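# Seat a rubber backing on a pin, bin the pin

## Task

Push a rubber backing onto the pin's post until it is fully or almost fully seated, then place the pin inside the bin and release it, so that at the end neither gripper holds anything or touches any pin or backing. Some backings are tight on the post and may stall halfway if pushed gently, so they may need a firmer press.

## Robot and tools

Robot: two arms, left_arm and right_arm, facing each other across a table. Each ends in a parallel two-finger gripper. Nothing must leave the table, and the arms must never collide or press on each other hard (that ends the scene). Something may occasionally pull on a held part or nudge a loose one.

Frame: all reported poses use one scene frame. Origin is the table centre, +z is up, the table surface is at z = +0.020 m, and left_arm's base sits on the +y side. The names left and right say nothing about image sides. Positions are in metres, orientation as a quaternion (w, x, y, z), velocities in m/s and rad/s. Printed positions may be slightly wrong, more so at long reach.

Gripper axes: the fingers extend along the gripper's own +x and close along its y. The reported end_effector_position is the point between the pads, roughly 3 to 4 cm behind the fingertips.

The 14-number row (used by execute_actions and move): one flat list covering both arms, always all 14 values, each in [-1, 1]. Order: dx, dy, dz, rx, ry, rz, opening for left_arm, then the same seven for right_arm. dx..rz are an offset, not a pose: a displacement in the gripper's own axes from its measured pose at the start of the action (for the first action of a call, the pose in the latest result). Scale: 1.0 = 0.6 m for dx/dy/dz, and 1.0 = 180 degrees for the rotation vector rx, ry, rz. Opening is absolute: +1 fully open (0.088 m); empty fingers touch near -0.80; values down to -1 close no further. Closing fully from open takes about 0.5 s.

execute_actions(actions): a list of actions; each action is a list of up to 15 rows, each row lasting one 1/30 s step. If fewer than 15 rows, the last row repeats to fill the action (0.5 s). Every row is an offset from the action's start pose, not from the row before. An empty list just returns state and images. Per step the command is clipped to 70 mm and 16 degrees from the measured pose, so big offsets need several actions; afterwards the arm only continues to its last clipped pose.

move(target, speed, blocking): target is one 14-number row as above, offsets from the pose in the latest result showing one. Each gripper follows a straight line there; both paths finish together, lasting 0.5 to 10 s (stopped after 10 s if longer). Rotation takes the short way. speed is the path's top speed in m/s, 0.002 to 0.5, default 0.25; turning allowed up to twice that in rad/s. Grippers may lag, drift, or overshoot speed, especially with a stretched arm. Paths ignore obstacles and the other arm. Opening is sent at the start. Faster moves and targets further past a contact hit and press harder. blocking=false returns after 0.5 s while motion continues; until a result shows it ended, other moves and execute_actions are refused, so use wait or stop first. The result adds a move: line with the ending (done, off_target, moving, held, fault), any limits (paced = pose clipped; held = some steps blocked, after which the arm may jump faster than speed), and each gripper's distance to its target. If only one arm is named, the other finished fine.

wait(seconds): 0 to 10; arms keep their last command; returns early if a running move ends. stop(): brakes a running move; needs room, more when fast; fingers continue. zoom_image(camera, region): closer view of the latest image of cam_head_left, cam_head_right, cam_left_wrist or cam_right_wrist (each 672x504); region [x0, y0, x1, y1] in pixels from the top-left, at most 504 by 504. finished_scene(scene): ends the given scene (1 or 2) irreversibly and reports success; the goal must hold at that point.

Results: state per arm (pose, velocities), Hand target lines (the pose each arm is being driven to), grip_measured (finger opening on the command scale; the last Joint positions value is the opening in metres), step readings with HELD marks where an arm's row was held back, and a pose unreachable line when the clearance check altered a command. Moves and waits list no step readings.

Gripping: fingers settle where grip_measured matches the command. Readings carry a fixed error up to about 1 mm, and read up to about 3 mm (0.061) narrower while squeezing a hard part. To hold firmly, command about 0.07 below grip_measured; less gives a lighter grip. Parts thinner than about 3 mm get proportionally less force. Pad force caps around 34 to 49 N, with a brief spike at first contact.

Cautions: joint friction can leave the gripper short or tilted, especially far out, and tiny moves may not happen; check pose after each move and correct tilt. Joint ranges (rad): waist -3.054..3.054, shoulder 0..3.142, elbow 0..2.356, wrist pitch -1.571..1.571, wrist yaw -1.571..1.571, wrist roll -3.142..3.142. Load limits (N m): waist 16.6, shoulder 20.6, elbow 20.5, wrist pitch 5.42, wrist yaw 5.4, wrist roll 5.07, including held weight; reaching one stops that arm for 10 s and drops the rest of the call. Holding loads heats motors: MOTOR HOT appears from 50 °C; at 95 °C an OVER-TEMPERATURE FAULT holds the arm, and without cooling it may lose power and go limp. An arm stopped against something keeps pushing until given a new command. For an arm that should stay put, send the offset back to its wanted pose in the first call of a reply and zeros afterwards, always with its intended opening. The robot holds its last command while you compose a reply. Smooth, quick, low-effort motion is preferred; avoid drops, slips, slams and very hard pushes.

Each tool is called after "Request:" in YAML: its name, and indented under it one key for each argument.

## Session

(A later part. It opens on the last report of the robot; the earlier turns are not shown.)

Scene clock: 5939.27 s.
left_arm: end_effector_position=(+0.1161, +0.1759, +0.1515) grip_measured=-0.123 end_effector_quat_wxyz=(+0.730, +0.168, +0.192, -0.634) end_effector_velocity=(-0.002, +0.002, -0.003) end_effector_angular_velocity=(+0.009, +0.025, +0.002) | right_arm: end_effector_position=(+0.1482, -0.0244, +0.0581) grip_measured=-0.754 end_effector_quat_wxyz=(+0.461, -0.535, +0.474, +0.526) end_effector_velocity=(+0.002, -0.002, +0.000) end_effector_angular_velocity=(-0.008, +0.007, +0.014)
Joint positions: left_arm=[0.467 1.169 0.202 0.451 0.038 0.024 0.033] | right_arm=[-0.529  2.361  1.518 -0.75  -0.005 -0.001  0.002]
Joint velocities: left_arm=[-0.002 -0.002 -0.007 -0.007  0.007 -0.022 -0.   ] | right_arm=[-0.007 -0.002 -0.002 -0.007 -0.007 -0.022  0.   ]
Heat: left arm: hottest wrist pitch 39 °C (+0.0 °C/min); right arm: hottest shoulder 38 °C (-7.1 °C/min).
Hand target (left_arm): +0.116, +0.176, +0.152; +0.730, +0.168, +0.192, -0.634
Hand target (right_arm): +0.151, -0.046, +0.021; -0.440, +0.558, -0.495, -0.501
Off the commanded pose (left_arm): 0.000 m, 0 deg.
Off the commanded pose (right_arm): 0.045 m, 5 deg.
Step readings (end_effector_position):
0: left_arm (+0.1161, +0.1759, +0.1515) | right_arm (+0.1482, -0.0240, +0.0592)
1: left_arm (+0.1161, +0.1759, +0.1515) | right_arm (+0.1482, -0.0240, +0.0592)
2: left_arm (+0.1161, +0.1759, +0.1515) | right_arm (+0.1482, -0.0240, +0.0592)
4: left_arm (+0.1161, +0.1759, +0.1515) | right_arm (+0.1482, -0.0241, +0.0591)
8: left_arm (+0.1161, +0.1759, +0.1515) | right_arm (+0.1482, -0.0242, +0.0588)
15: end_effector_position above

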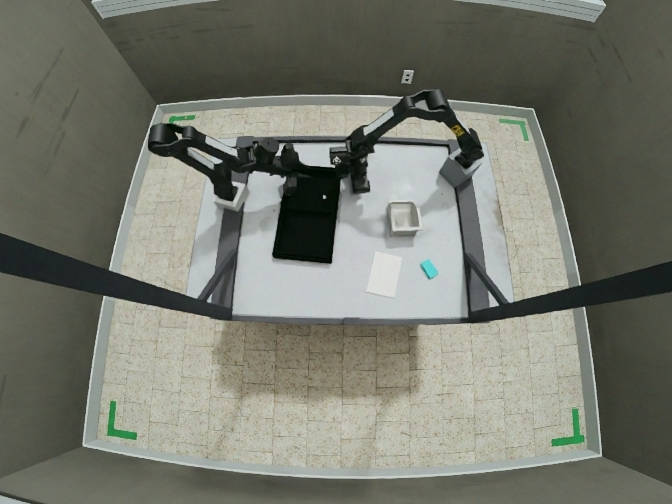

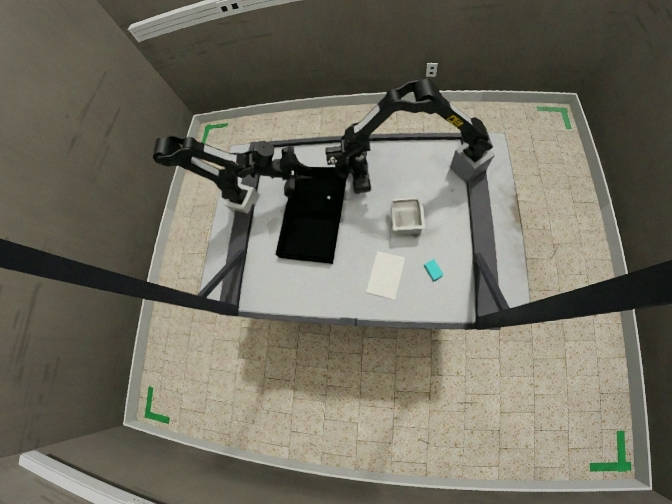

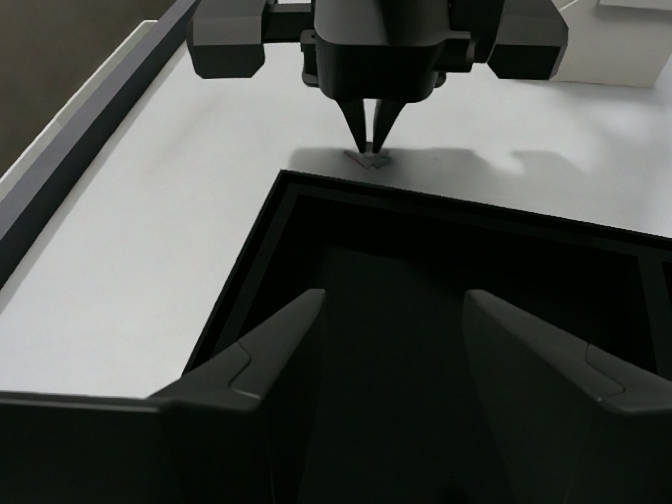

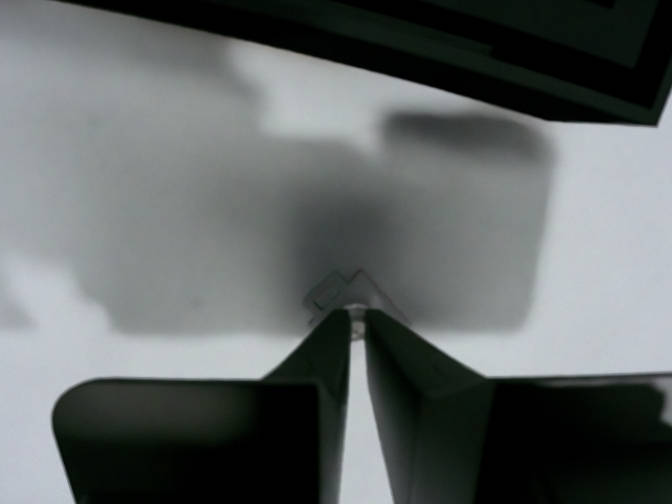

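Request:
execute_actions:
  actions:
    - [[0,0,0,0,0,0,-0.12,0.068,0,-0.0316,0,0.0283,0,-0.765],[0,0,0,0,0,0,-0.12,0.0686,0,-0.0318,0,0.0285,0,-0.765],[0,0,0,0,0,0,-0.12,0.0692,0,-0.0321,0,0.0288,0,-0.765],[0,0,0,0,0,0,-0.12,0.0698,0,-0.0323,0,0.029,0,-0.765],[0,0,0,0,0,0,-0.12,0.0704,0,-0.0326,0,0.0293,0,-0.765],[0,0,0,0,0,0,-0.12,0.071,0,-0.0328,0,0.0295,0,-0.765],[0,0,0,0,0,0,-0.12,0.0716,0,-0.033,0,0.0297,0,-0.765],[0,0,0,0,0,0,-0.12,0.0722,0,-0.0333,0,0.03,0,-0.765],[0,0,0,0,0,0,-0.12,0.0728,0,-0.0335,0,0.0302,0,-0.765],[0,0,0,0,0,0,-0.12,0.0734,0,-0.0338,0,0.0305,0,-0.765],[0,0,0,0,0,0,-0.12,0.074,0,-0.034,0,0.0307,0,-0.765],[0,0,0,0,0,0,-0.12,0.0746,0,-0.0342,0,0.0309,0,-0.765],[0,0,0,0,0,0,-0.12,0.0752,0,-0.0345,0,0.0312,0,-0.765]]

Request:
zoom_image:
  camera: "cam_left_wrist"
  region: [330, 110, 410, 180]

Scene clock: 5953.00 s.
left_arm: end_effector_position=(+0.1161, +0.1759, +0.1515) grip_measured=-0.123 end_effector_quat_wxyz=(+0.730, +0.168, +0.192, -0.634) end_effector_velocity=(+0.003, +0.000, -0.000) end_effector_angular_velocity=(-0.001, -0.005, +0.020) | right_arm: end_effector_position=(+0.1482, -0.0248, +0.0569) grip_measured=-0.754 end_effector_quat_wxyz=(+0.461, -0.535, +0.475, +0.525) end_effector_velocity=(+0.000, -0.002, -0.007) end_effector_angular_velocity=(-0.013, +0.006, +0.005)
Joint positions: left_arm=[0.467 1.169 0.202 0.451 0.038 0.024 0.033] | right_arm=[-0.529  2.364  1.518 -0.749 -0.005 -0.001  0.002]
Joint velocities: left_arm=[-0.002  0.002 -0.002  0.007 -0.022 -0.007 -0.   ] | right_arm=[-0.002  0.017 -0.002  0.007 -0.007 -0.007 -0.   ]
Heat: left arm: hottest wrist pitch 39 °C (+0.0 °C/min); right arm: hottest shoulder 37 °C (-6.1 °C/min).
Hand target (left_arm): +0.116, +0.176, +0.152; +0.730, +0.168, +0.192, -0.634
Hand target (right_arm): +0.151, -0.048, +0.017; -0.438, +0.560, -0.496, -0.499
Off the commanded pose (left_arm): 0.000 m, 0 deg.
Off the commanded pose (right_arm): 0.048 m, 5 deg.
Step readings (end_effector_position):
0: left_arm (+0.1161, +0.1759, +0.1515) | right_arm (+0.1482, -0.0244, +0.0581)
1: left_arm (+0.1161, +0.1759, +0.1515) | right_arm (+0.1482, -0.0244, +0.0581)
2: left_arm (+0.1161, +0.1759, +0.1515) | right_arm (+0.1482, -0.0244, +0.0581)
4: left_arm (+0.1161, +0.1759, +0.1515) | right_arm (+0.1482, -0.0244, +0.0581)
8: left_arm (+0.1161, +0.1759, +0.1515) | right_arm (+0.1482, -0.0246, +0.0575)
15: end_effector_position above

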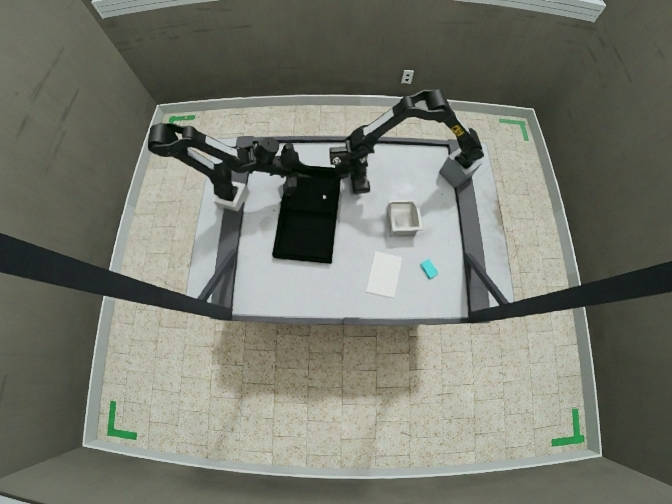

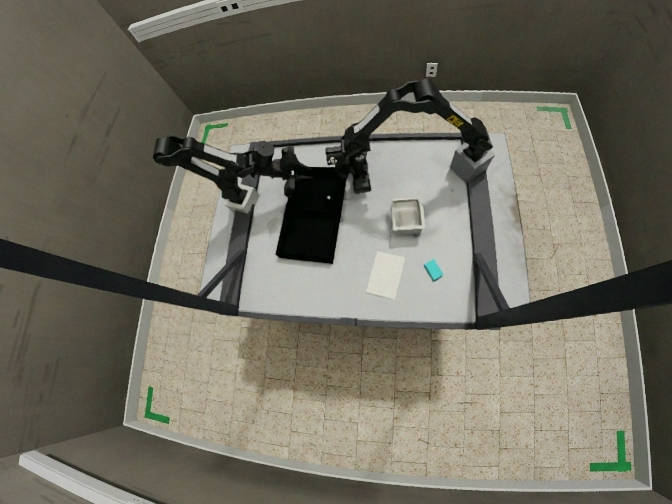

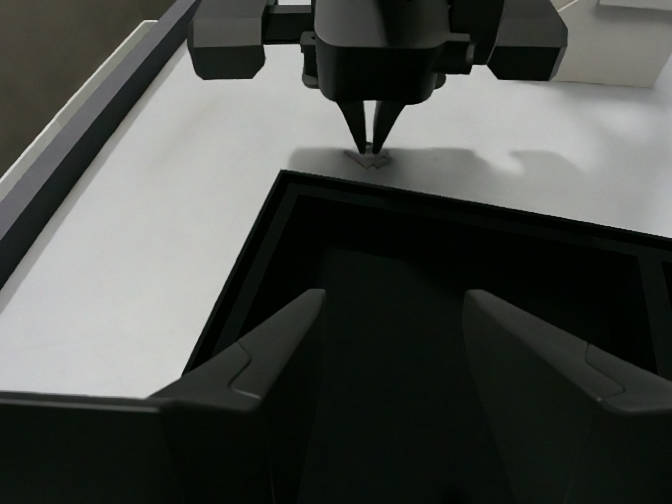

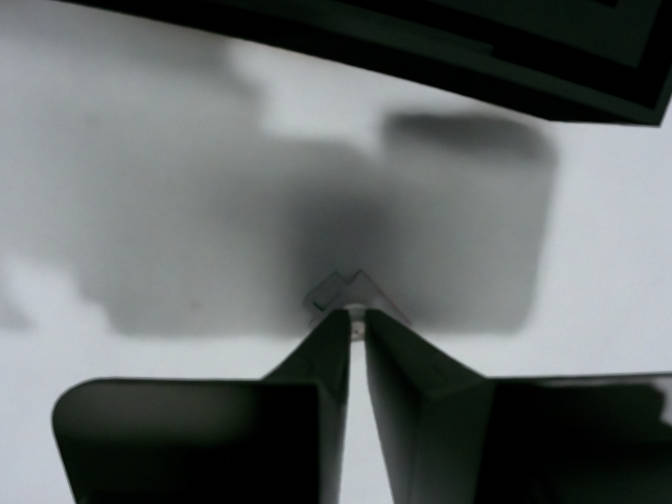

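Region (330, 110, 410, 180) of cam_left_wrist's 672x504 image, scaled by 6.300, with more detail than that image has; it fills the top 441 rows of this view, and the rest is white.

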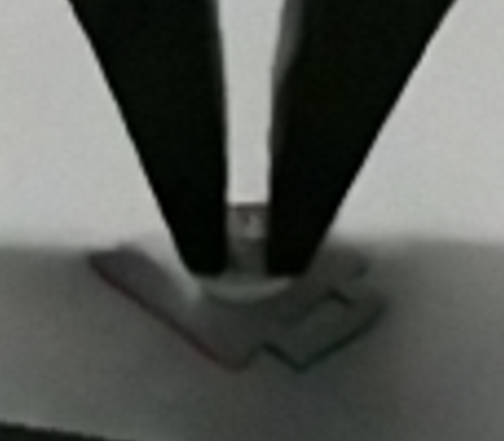

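Request:
execute_actions:
  actions:
    - [[0,0,0,0,0,0,-0.12,0.0732,0,-0.0338,0,0.0306,0,-0.765],[0,0,0,0,0,0,-0.12,0.0738,0,-0.034,0,0.0308,0,-0.765],[0,0,0,0,0,0,-0.12,0.0744,0,-0.0343,0,0.0311,0,-0.765],[0,0,0,0,0,0,-0.12,0.075,0,-0.0345,0,0.0313,0,-0.765],[0,0,0,0,0,0,-0.12,0.0756,0,-0.0348,0,0.0316,0,-0.765],[0,0,0,0,0,0,-0.12,0.0762,0,-0.035,0,0.0318,0,-0.765],[0,0,0,0,0,0,-0.12,0.0768,0,-0.0352,0,0.032,0,-0.765],[0,0,0,0,0,0,-0.12,0.0774,0,-0.0355,0,0.0323,0,-0.765],[0,0,0,0,0,0,-0.12,0.078,0,-0.0357,0,0.0325,0,-0.765],[0,0,0,0,0,0,-0.12,0.0786,0,-0.036,0,0.0328,0,-0.765],[0,0,0,0,0,0,-0.12,0.0792,0,-0.0362,0,0.033,0,-0.765],[0,0,0,0,0,0,-0.12,0.0798,0,-0.0364,0,0.0332,0,-0.765],[0,0,0,0,0,0,-0.12,0.0804,0,-0.0367,0,0.0335,0,-0.765]]

Request:
zoom_image:
  camera: "cam_left_wrist"
  region: [330, 110, 410, 180]

Scene clock: 5965.90 s.
left_arm: end_effector_position=(+0.1161, +0.1759, +0.1515) grip_measured=-0.123 end_effector_quat_wxyz=(+0.730, +0.168, +0.192, -0.634) end_effector_velocity=(+0.004, +0.002, -0.002) end_effector_angular_velocity=(+0.010, -0.016, +0.018) | right_arm: end_effector_position=(+0.1483, -0.0251, +0.0559) grip_measured=-0.754 end_effector_quat_wxyz=(+0.460, -0.536, +0.475, +0.525) end_effector_velocity=(-0.002, -0.002, +0.001) end_effector_angular_velocity=(-0.010, +0.021, +0.004)
Joint positions: left_arm=[0.467 1.169 0.202 0.451 0.038 0.024 0.033] | right_arm=[-0.529  2.367  1.519 -0.749 -0.005 -0.001  0.002]
Joint velocities: left_arm=[ 0.002 -0.002 -0.002 -0.007 -0.022  0.007 -0.   ] | right_arm=[-0.002 -0.002 -0.002 -0.007 -0.022 -0.007  0.   ]
Heat: left arm: hottest wrist pitch 39 °C (+0.0 °C/min); right arm: hottest wrist pitch 38 °C (-4.1 °C/min).
Hand target (left_arm): +0.116, +0.176, +0.152; +0.730, +0.168, +0.192, -0.634
Hand target (right_arm): +0.151, -0.051, +0.014; -0.435, +0.562, -0.498, -0.496
Off the commanded pose (left_arm): 0.000 m, 0 deg.
Off the commanded pose (right_arm): 0.052 m, 6 deg.
Step readings (end_effector_position):
0: left_arm (+0.1161, +0.1759, +0.1515) | right_arm (+0.1482, -0.0247, +0.0568)
1: left_arm (+0.1161, +0.1759, +0.1515) | right_arm (+0.1482, -0.0247, +0.0568)
2: left_arm (+0.1161, +0.1759, +0.1515) | right_arm (+0.1482, -0.0247, +0.0568)
4: left_arm (+0.1161, +0.1759, +0.1515) | right_arm (+0.1482, -0.0248, +0.0567)
8: left_arm (+0.1161, +0.1759, +0.1515) | right_arm (+0.1483, -0.0249, +0.0564)
15: end_effector_position above

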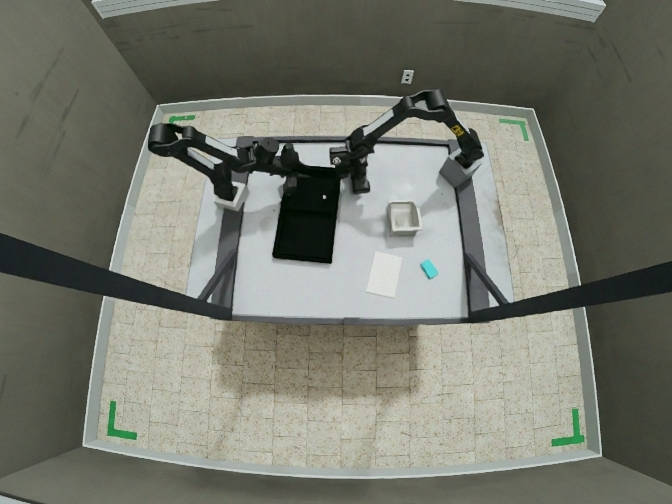

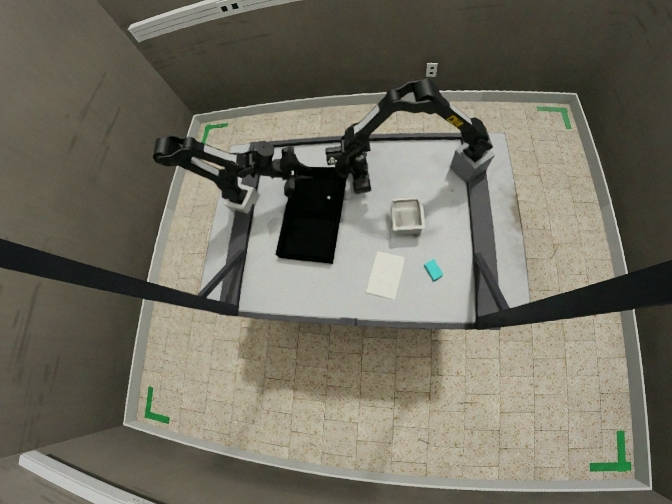

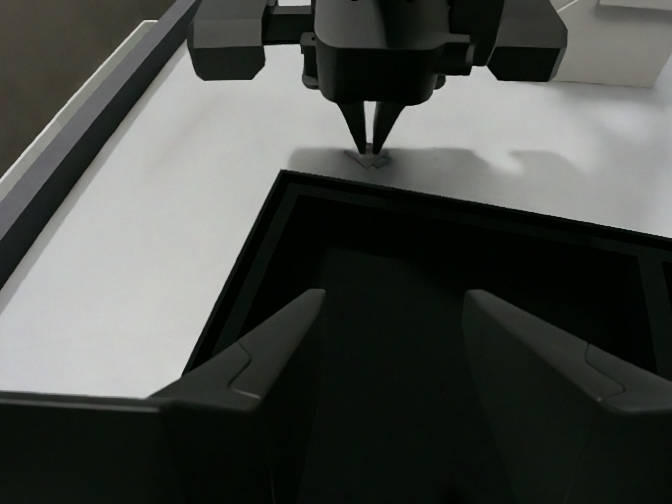

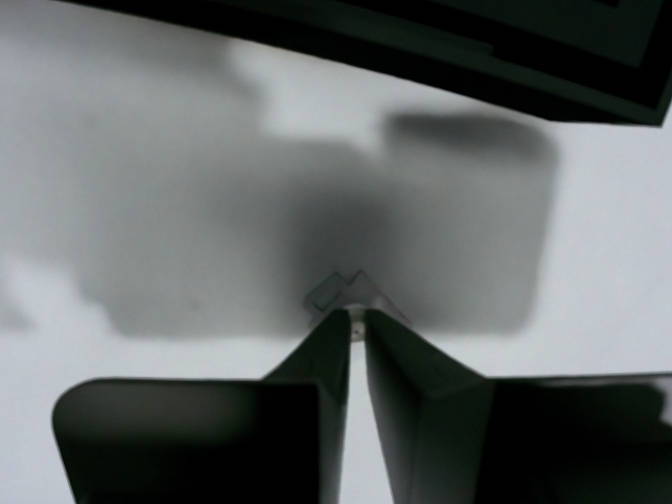

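Region (330, 110, 410, 180) of cam_left_wrist's 672x504 image, scaled by 6.300, with more detail than that image has; it fills the top 441 rows of this view, and the rest is white.

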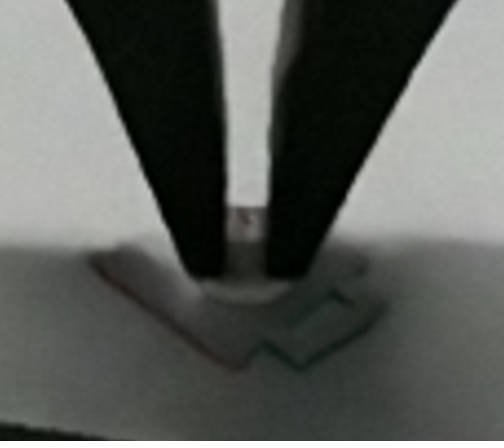

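Request:
execute_actions:
  actions:
    - [[0,0,0,0,0,0,-0.12,0.0787,0,-0.0361,0,0.0329,0,-0.765],[0,0,0,0,0,0,-0.12,0.073,0,-0.0335,0,0.0305,0,-0.765],[0,0,0,0,0,0,-0.12,0.067,0,-0.0308,0,0.028,0,-0.765],[0,0,0,0,0,0,-0.12,0.061,0,-0.028,0,0.0255,0,-0.765],[0,0,0,0,0,0,-0.12,0.055,0,-0.0253,0,0.023,0,-0.765],[0,0,0,0,0,0,-0.12,0.049,0,-0.0225,0,0.0205,0,-0.765],[0,0,0,0,0,0,-0.12,0.043,0,-0.0198,0,0.018,0,-0.765],[0,0,0,0,0,0,-0.12,0.037,0,-0.017,0,0.0155,0,-0.765],[0,0,0,0,0,0,-0.12,0.031,0,-0.0143,0,0.013,0,-0.765],[0,0,0,0,0,0,-0.12,0.025,0,-0.0115,0,0.0105,0,-0.765],[0,0,0,0,0,0,-0.12,0.019,0,-0.0088,0,0.008,0,-0.765],[0,0,0,0,0,0,-0.12,0.013,0,-0.006,0,0.0055,0,-0.765],[0,0,0,0,0,0,-0.12,0.007,0,-0.0033,0,0.003,0,-0.765],[0,0,0,0,0,0,-0.12,0.001,0,-0.0005,0,0.0005,0,-0.765],[0,0,0,0,0,0,-0.12,-0.005,0,0.002,0,-0.002,0,-0.765]]

Request:
wait:
  seconds: 0.3

Scene clock: 5985.97 s.
left_arm: end_effector_position=(+0.1161, +0.1759, +0.1515) grip_measured=-0.123 end_effector_quat_wxyz=(+0.730, +0.168, +0.192, -0.634) end_effector_velocity=(+0.002, +0.001, +0.001) end_effector_angular_velocity=(-0.007, +0.001, +0.012) | right_arm: end_effector_position=(+0.1478, -0.0211, +0.0633) grip_measured=-0.754 end_effector_quat_wxyz=(+0.465, -0.531, +0.471, +0.530) end_effector_velocity=(-0.001, +0.004, +0.019) end_effector_angular_velocity=(+0.026, +0.011, +0.005)
Joint positions: left_arm=[0.467 1.169 0.202 0.451 0.038 0.024 0.033] | right_arm=[-0.529  2.35   1.522 -0.75  -0.005 -0.001  0.002]
Joint velocities: left_arm=[ 0.002 -0.007 -0.007  0.007 -0.007 -0.007 -0.   ] | right_arm=[-0.002 -0.046  0.002 -0.022 -0.007 -0.007  0.   ]
Heat: left arm: hottest wrist pitch 39 °C (+0.0 °C/min); right arm: hottest wrist pitch 40 °C (+1.0 °C/min).
Hand target (left_arm): +0.116, +0.176, +0.152; +0.730, +0.168, +0.192, -0.634
Hand target (right_arm): +0.148, -0.024, +0.059; -0.462, +0.534, -0.474, -0.526
Off the commanded pose (left_arm): 0.000 m, 0 deg.
Off the commanded pose (right_arm): 0.005 m, 1 deg.
Step readings (end_effector_position):
0: left_arm (+0.1161, +0.1759, +0.1515) | right_arm (+0.1483, -0.0251, +0.0559)
1: left_arm (+0.1161, +0.1759, +0.1515) | right_arm (+0.1483, -0.0251, +0.0559)
2: left_arm (+0.1161, +0.1759, +0.1515) | right_arm (+0.1483, -0.0249, +0.0559)
4: left_arm (+0.1161, +0.1759, +0.1515) | right_arm (+0.1482, -0.0245, +0.0567)
8: left_arm (+0.1161, +0.1759, +0.1515) | right_arm (+0.1481, -0.0233, +0.0589)
15: end_effector_position above

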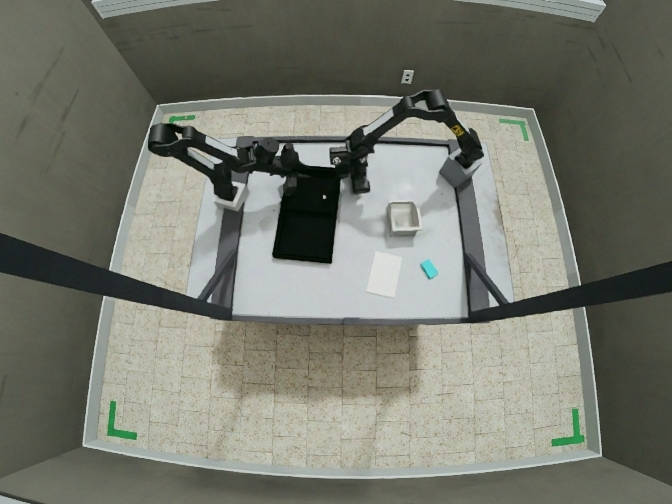

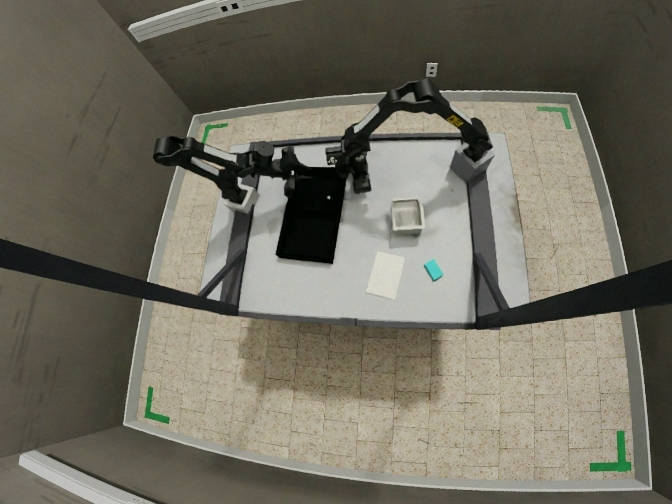

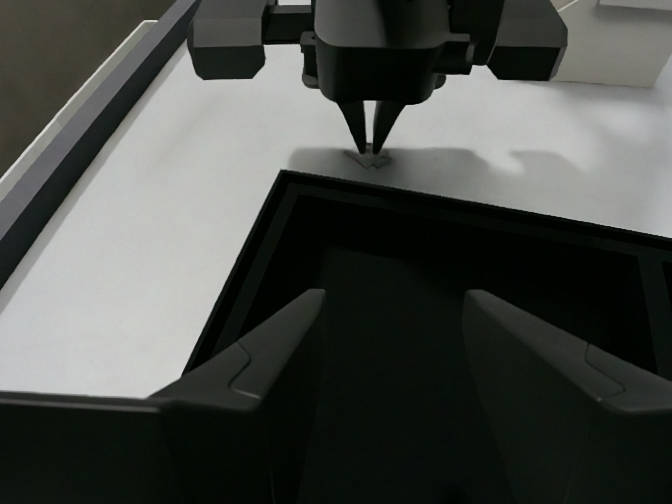

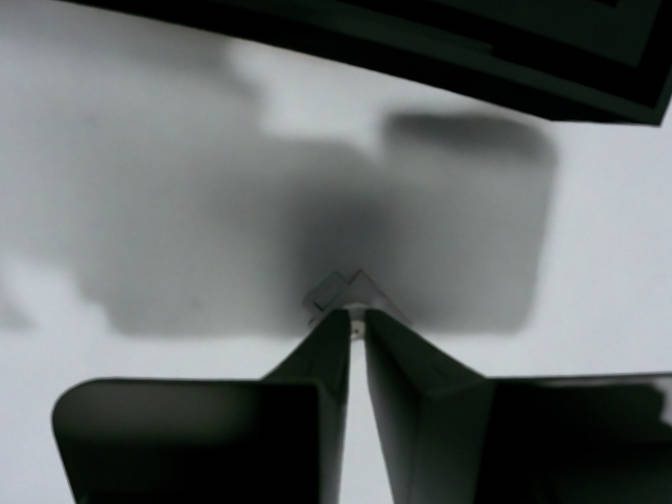

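Scene clock: 5986.27 s.
left_arm: end_effector_position=(+0.1161, +0.1759, +0.1515) grip_measured=-0.123 end_effector_quat_wxyz=(+0.730, +0.168, +0.192, -0.634) end_effector_velocity=(-0.002, +0.003, -0.005) end_effector_angular_velocity=(+0.017, +0.006, +0.003) | right_arm: end_effector_position=(+0.1477, -0.0208, +0.0641) grip_measured=-0.754 end_effector_quat_wxyz=(+0.465, -0.530, +0.470, +0.530) end_effector_velocity=(-0.002, -0.002, +0.000) end_effector_angular_velocity=(-0.010, +0.021, +0.005)
Joint positions: left_arm=[0.467 1.169 0.202 0.451 0.038 0.024 0.033] | right_arm=[-0.529  2.348  1.523 -0.751 -0.005 -0.001  0.002]
Joint velocities: left_arm=[-0.007  0.002 -0.007 -0.007 -0.007 -0.007 -0.   ] | right_arm=[-0.002 -0.002 -0.002 -0.007 -0.022 -0.007  0.   ]
Heat: left arm: hottest wrist pitch 39 °C (+0.0 °C/min); right arm: hottest wrist pitch 40 °C (+1.0 °C/min).
Hand target (left_arm): +0.116, +0.176, +0.152; +0.730, +0.168, +0.192, -0.634
Hand target (right_arm): +0.148, -0.024, +0.059; -0.462, +0.534, -0.474, -0.526
Off the commanded pose (left_arm): 0.000 m, 0 deg.
Off the commanded pose (right_arm): 0.006 m, 1 deg.
wait: 0.30 s; at rest by 0.17 s

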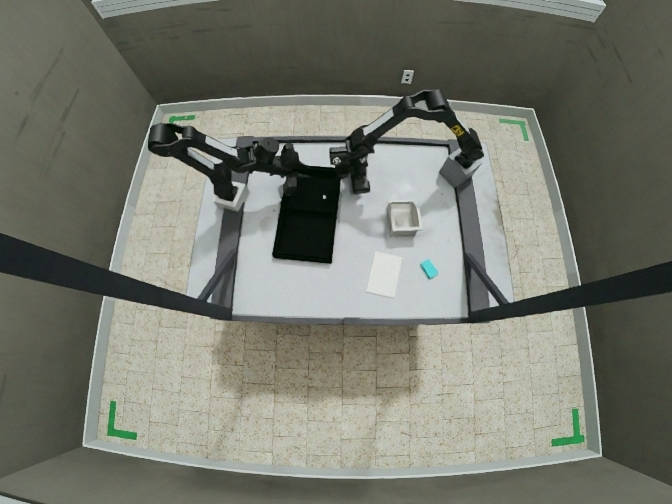

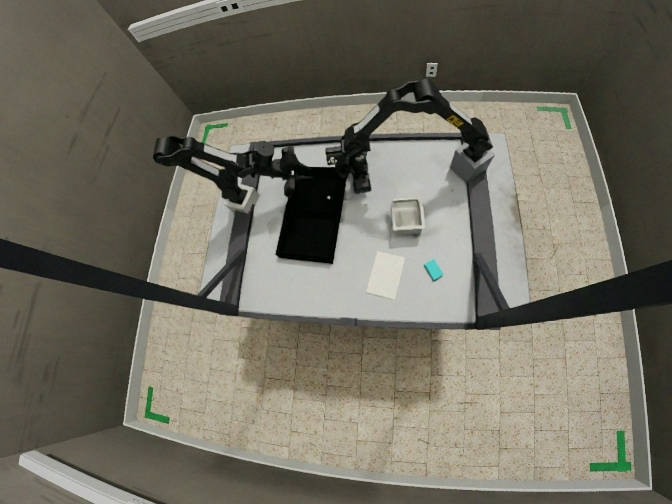

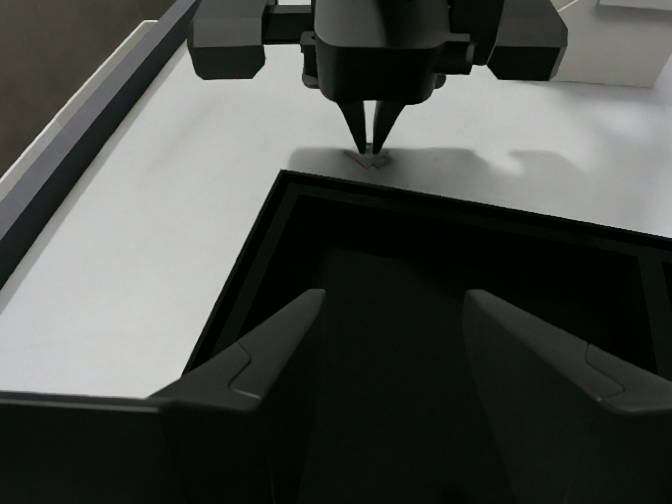

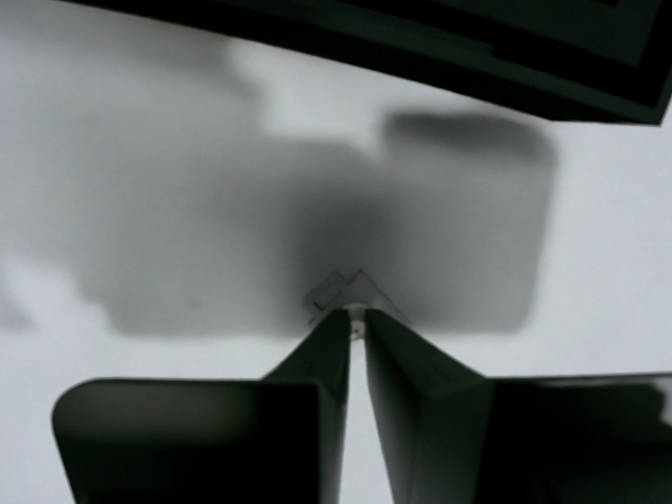

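Request:
move:
  target: [0,0,0,0,0,0,-0.12,-0.152,0,0,0,0,0,-0.765]
  speed: 0.15

Scene clock: 5997.17 s.
left_arm: end_effector_position=(+0.1161, +0.1759, +0.1515) grip_measured=-0.123 end_effector_quat_wxyz=(+0.730, +0.168, +0.192, -0.634) end_effector_velocity=(-0.006, +0.002, -0.003) end_effector_angular_velocity=(+0.009, +0.019, -0.023) | right_arm: end_effector_position=(+0.1480, -0.0225, +0.1514) grip_measured=-0.754 end_effector_quat_wxyz=(+0.464, -0.532, +0.472, +0.528) end_effector_velocity=(-0.000, +0.002, +0.002) end_effector_angular_velocity=(+0.011, +0.009, +0.019)
Joint positions: left_arm=[0.467 1.169 0.202 0.451 0.038 0.024 0.033] | right_arm=[-0.529  2.199  1.648 -1.032 -0.005 -0.001  0.002]
Joint velocities: left_arm=[-0.007 -0.002 -0.007 -0.007  0.022 -0.007 -0.   ] | right_arm=[-0.002 -0.002  0.002  0.007 -0.007 -0.022  0.   ]
Heat: left arm: hottest wrist pitch 39 °C (+0.0 °C/min); right arm: hottest shoulder 39 °C (+1.0 °C/min).
Hand target (left_arm): +0.116, +0.176, +0.152; +0.730, +0.168, +0.192, -0.634
Hand target (right_arm): +0.148, -0.021, +0.155; -0.465, +0.530, -0.470, -0.530
Off the commanded pose (left_arm): 0.000 m, 0 deg.
Off the commanded pose (right_arm): 0.004 m, 0 deg.
move: done

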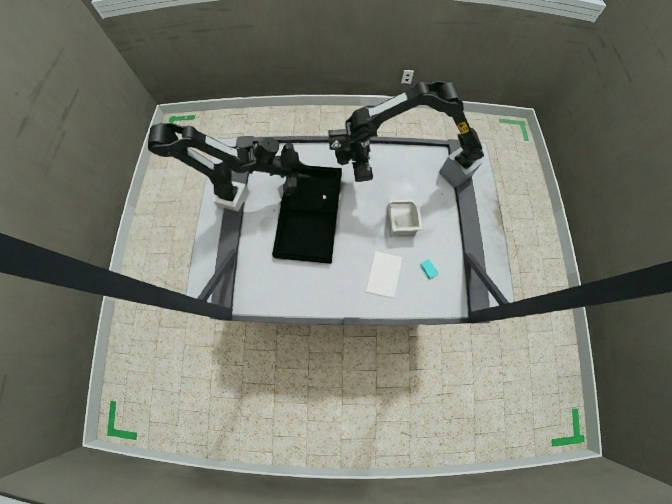

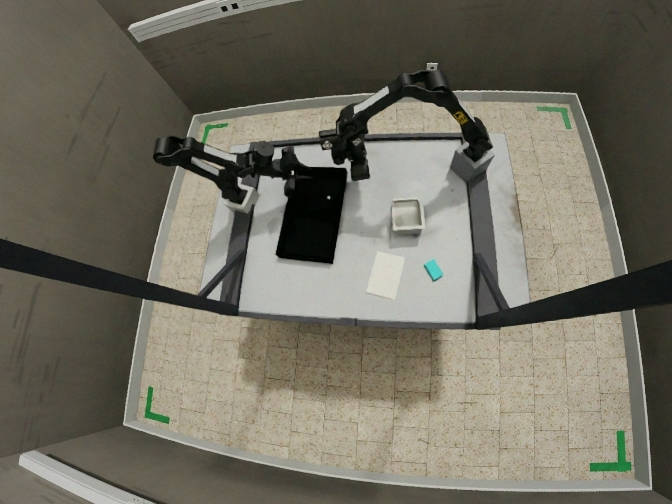

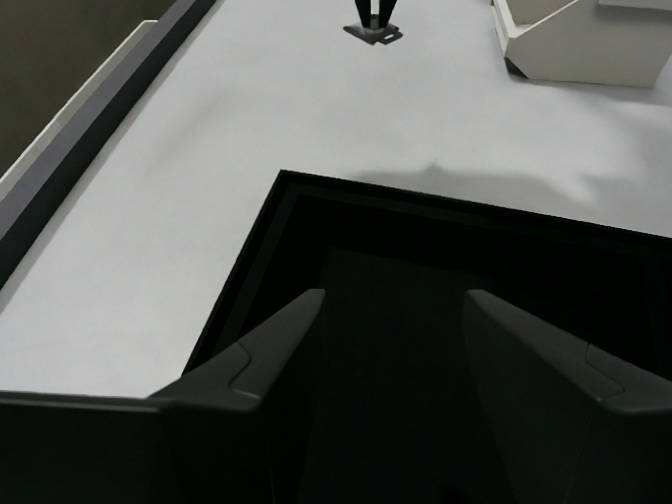

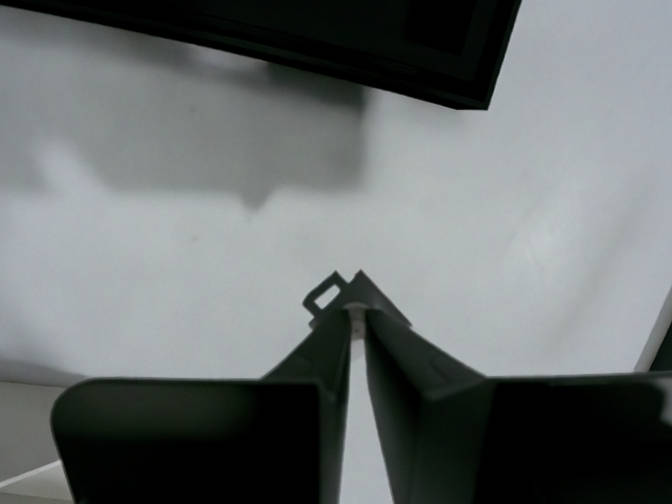

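Request:
zoom_image:
  camera: "cam_left_wrist"
  region: [335, 0, 415, 60]

Region (335, 0, 415, 60) of cam_left_wrist's 672x504 image, scaled by 6.300, with more detail than that image has; it fills the top 378 rows of this view, and the rest is white.

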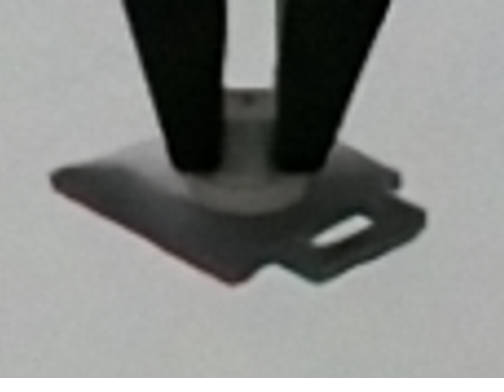

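Request:
move:
  target: [0,0,0,0,0,0,-0.12,-0.003,0.263,-0.2315,0.487,-0.003,0.003,-0.765]
  speed: 0.45

Scene clock: 6030.83 s.
left_arm: end_effector_position=(+0.1161, +0.1759, +0.1515) grip_measured=-0.123 end_effector_quat_wxyz=(+0.730, +0.168, +0.192, -0.634) end_effector_velocity=(-0.004, +0.001, -0.000) end_effector_angular_velocity=(+0.001, +0.005, -0.025) | right_arm: end_effector_position=(+0.0102, -0.1785, +0.1529) grip_measured=-0.754 end_effector_quat_wxyz=(+0.705, -0.060, +0.704, +0.057) end_effector_velocity=(-0.004, -0.002, +0.000) end_effector_angular_velocity=(-0.007, +0.022, -0.005)
Joint positions: left_arm=[0.467 1.169 0.202 0.451 0.038 0.024 0.033] | right_arm=[-0.012  1.852  1.134 -0.857 -0.001  2.046  0.002]
Joint velocities: left_arm=[-0.002 -0.007 -0.002 -0.007  0.022  0.007  0.   ] | right_arm=[ 0.002 -0.002 -0.002  0.007 -0.022  0.007 -0.   ]
Heat: left arm: hottest wrist pitch 39 °C (+0.0 °C/min); right arm: hottest shoulder 49 °C (+10.0 °C/min).
Hand target (left_arm): +0.116, +0.176, +0.152; +0.730, +0.168, +0.192, -0.634
Hand target (right_arm): +0.011, -0.180, +0.153; +0.706, -0.059, +0.704, +0.058
Off the commanded pose (left_arm): 0.000 m, 0 deg.
Off the commanded pose (right_arm): 0.004 m, 0 deg.
move: done

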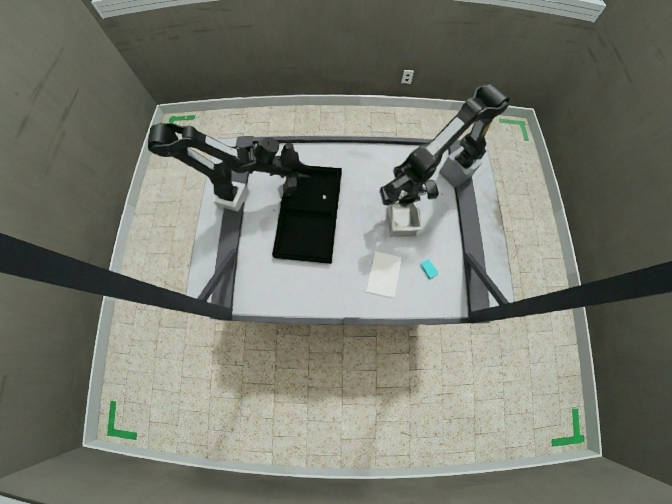

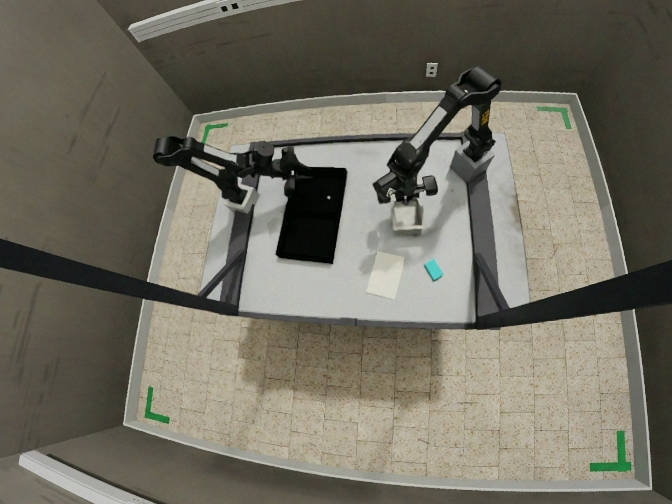

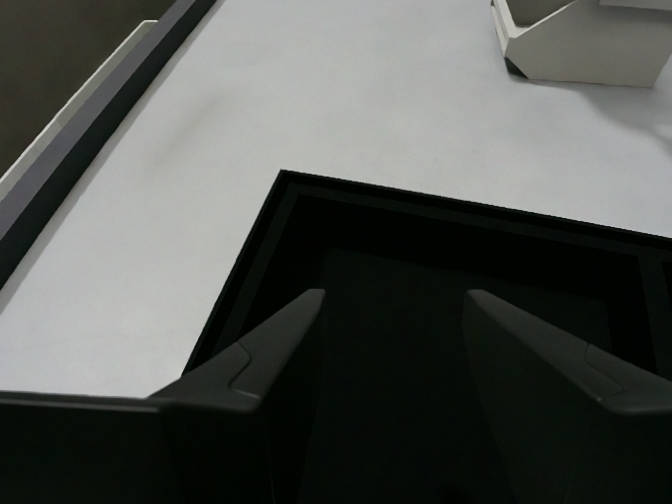

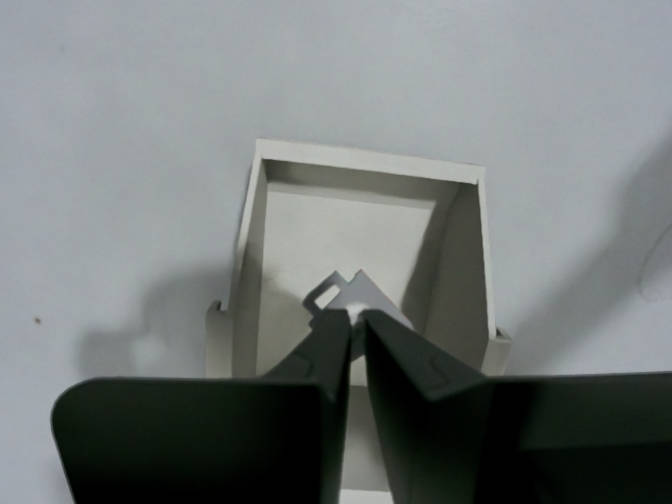

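Request:
move:
  target: [0,0,0,0,0,0,-0.12,0.142,0,-0.008,0,0,0,-0.765]
  speed: 0.09

Scene clock: 6050.77 s.
left_arm: end_effector_position=(+0.1161, +0.1759, +0.1515) grip_measured=-0.123 end_effector_quat_wxyz=(+0.730, +0.168, +0.192, -0.634) end_effector_velocity=(-0.000, -0.000, +0.000) end_effector_angular_velocity=(+0.003, -0.002, -0.008) | right_arm: end_effector_position=(+0.0039, -0.1755, +0.0729) grip_measured=-0.754 end_effector_quat_wxyz=(+0.702, -0.056, +0.707, +0.062) end_effector_velocity=(+0.005, -0.008, -0.001) end_effector_angular_velocity=(-0.037, -0.019, +0.005)
Joint positions: left_arm=[0.467 1.169 0.202 0.451 0.038 0.024 0.033] | right_arm=[-0.001  2.045  1.027 -0.542 -0.001  2.055  0.002]
Joint velocities: left_arm=[ 0.002 -0.002  0.002 -0.007  0.007  0.007 -0.   ] | right_arm=[-0.002  0.002 -0.002 -0.037 -0.007 -0.007  0.   ]
Heat: left arm: hottest wrist pitch 39 °C (+0.0 °C/min); right arm: hottest shoulder 48 °C (+9.1 °C/min).
Hand target (left_arm): +0.116, +0.176, +0.152; +0.730, +0.168, +0.192, -0.634
Hand target (right_arm): +0.005, -0.179, +0.068; +0.705, -0.060, +0.704, +0.058
Off the commanded pose (left_arm): 0.000 m, 0 deg.
Off the commanded pose (right_arm): 0.007 m, 1 deg.
move: done

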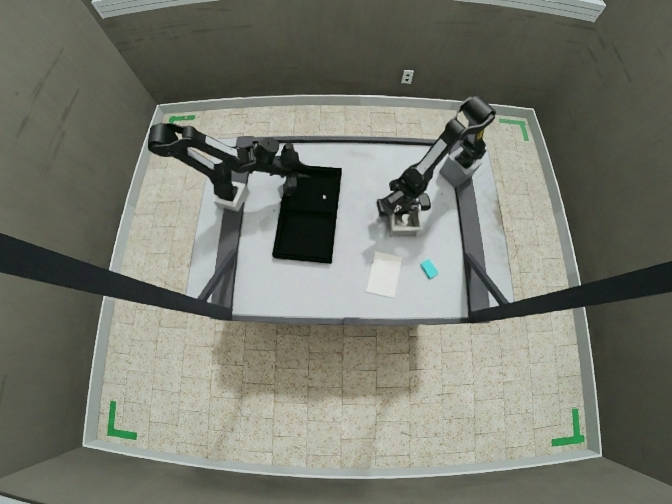

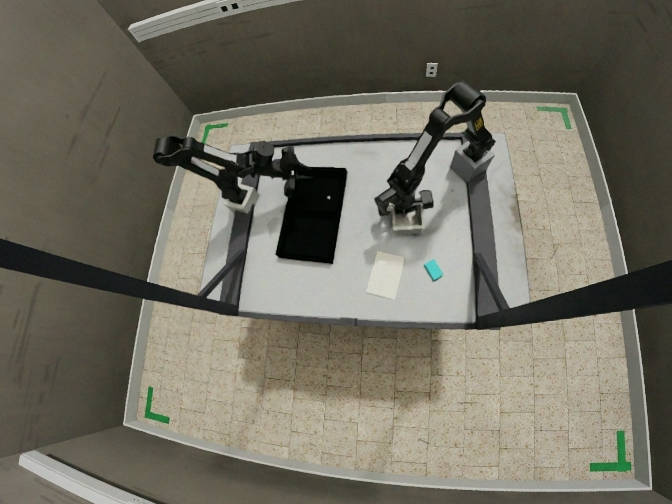

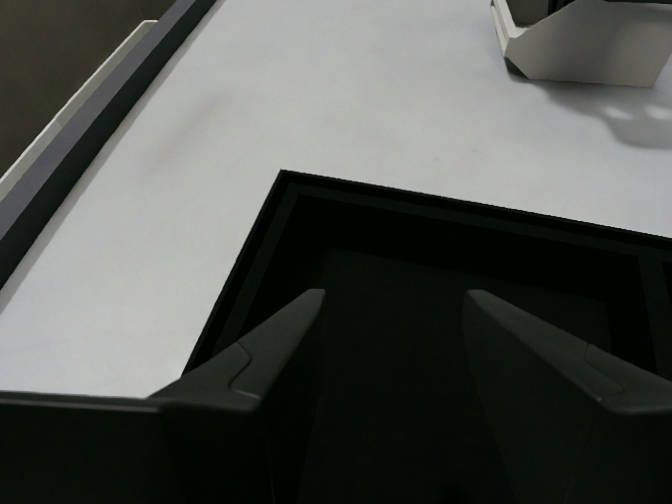

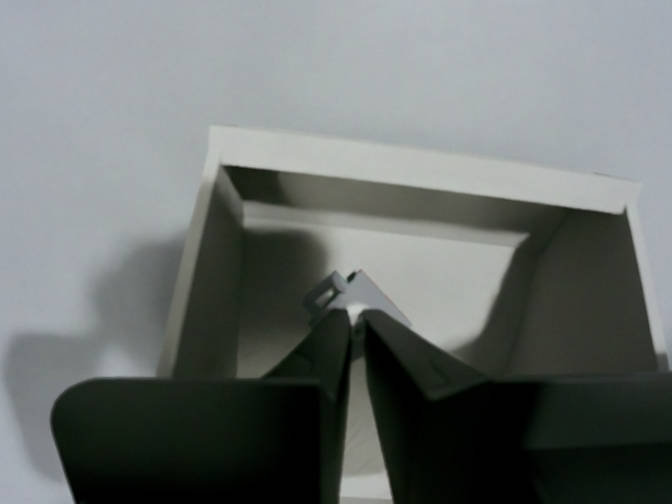

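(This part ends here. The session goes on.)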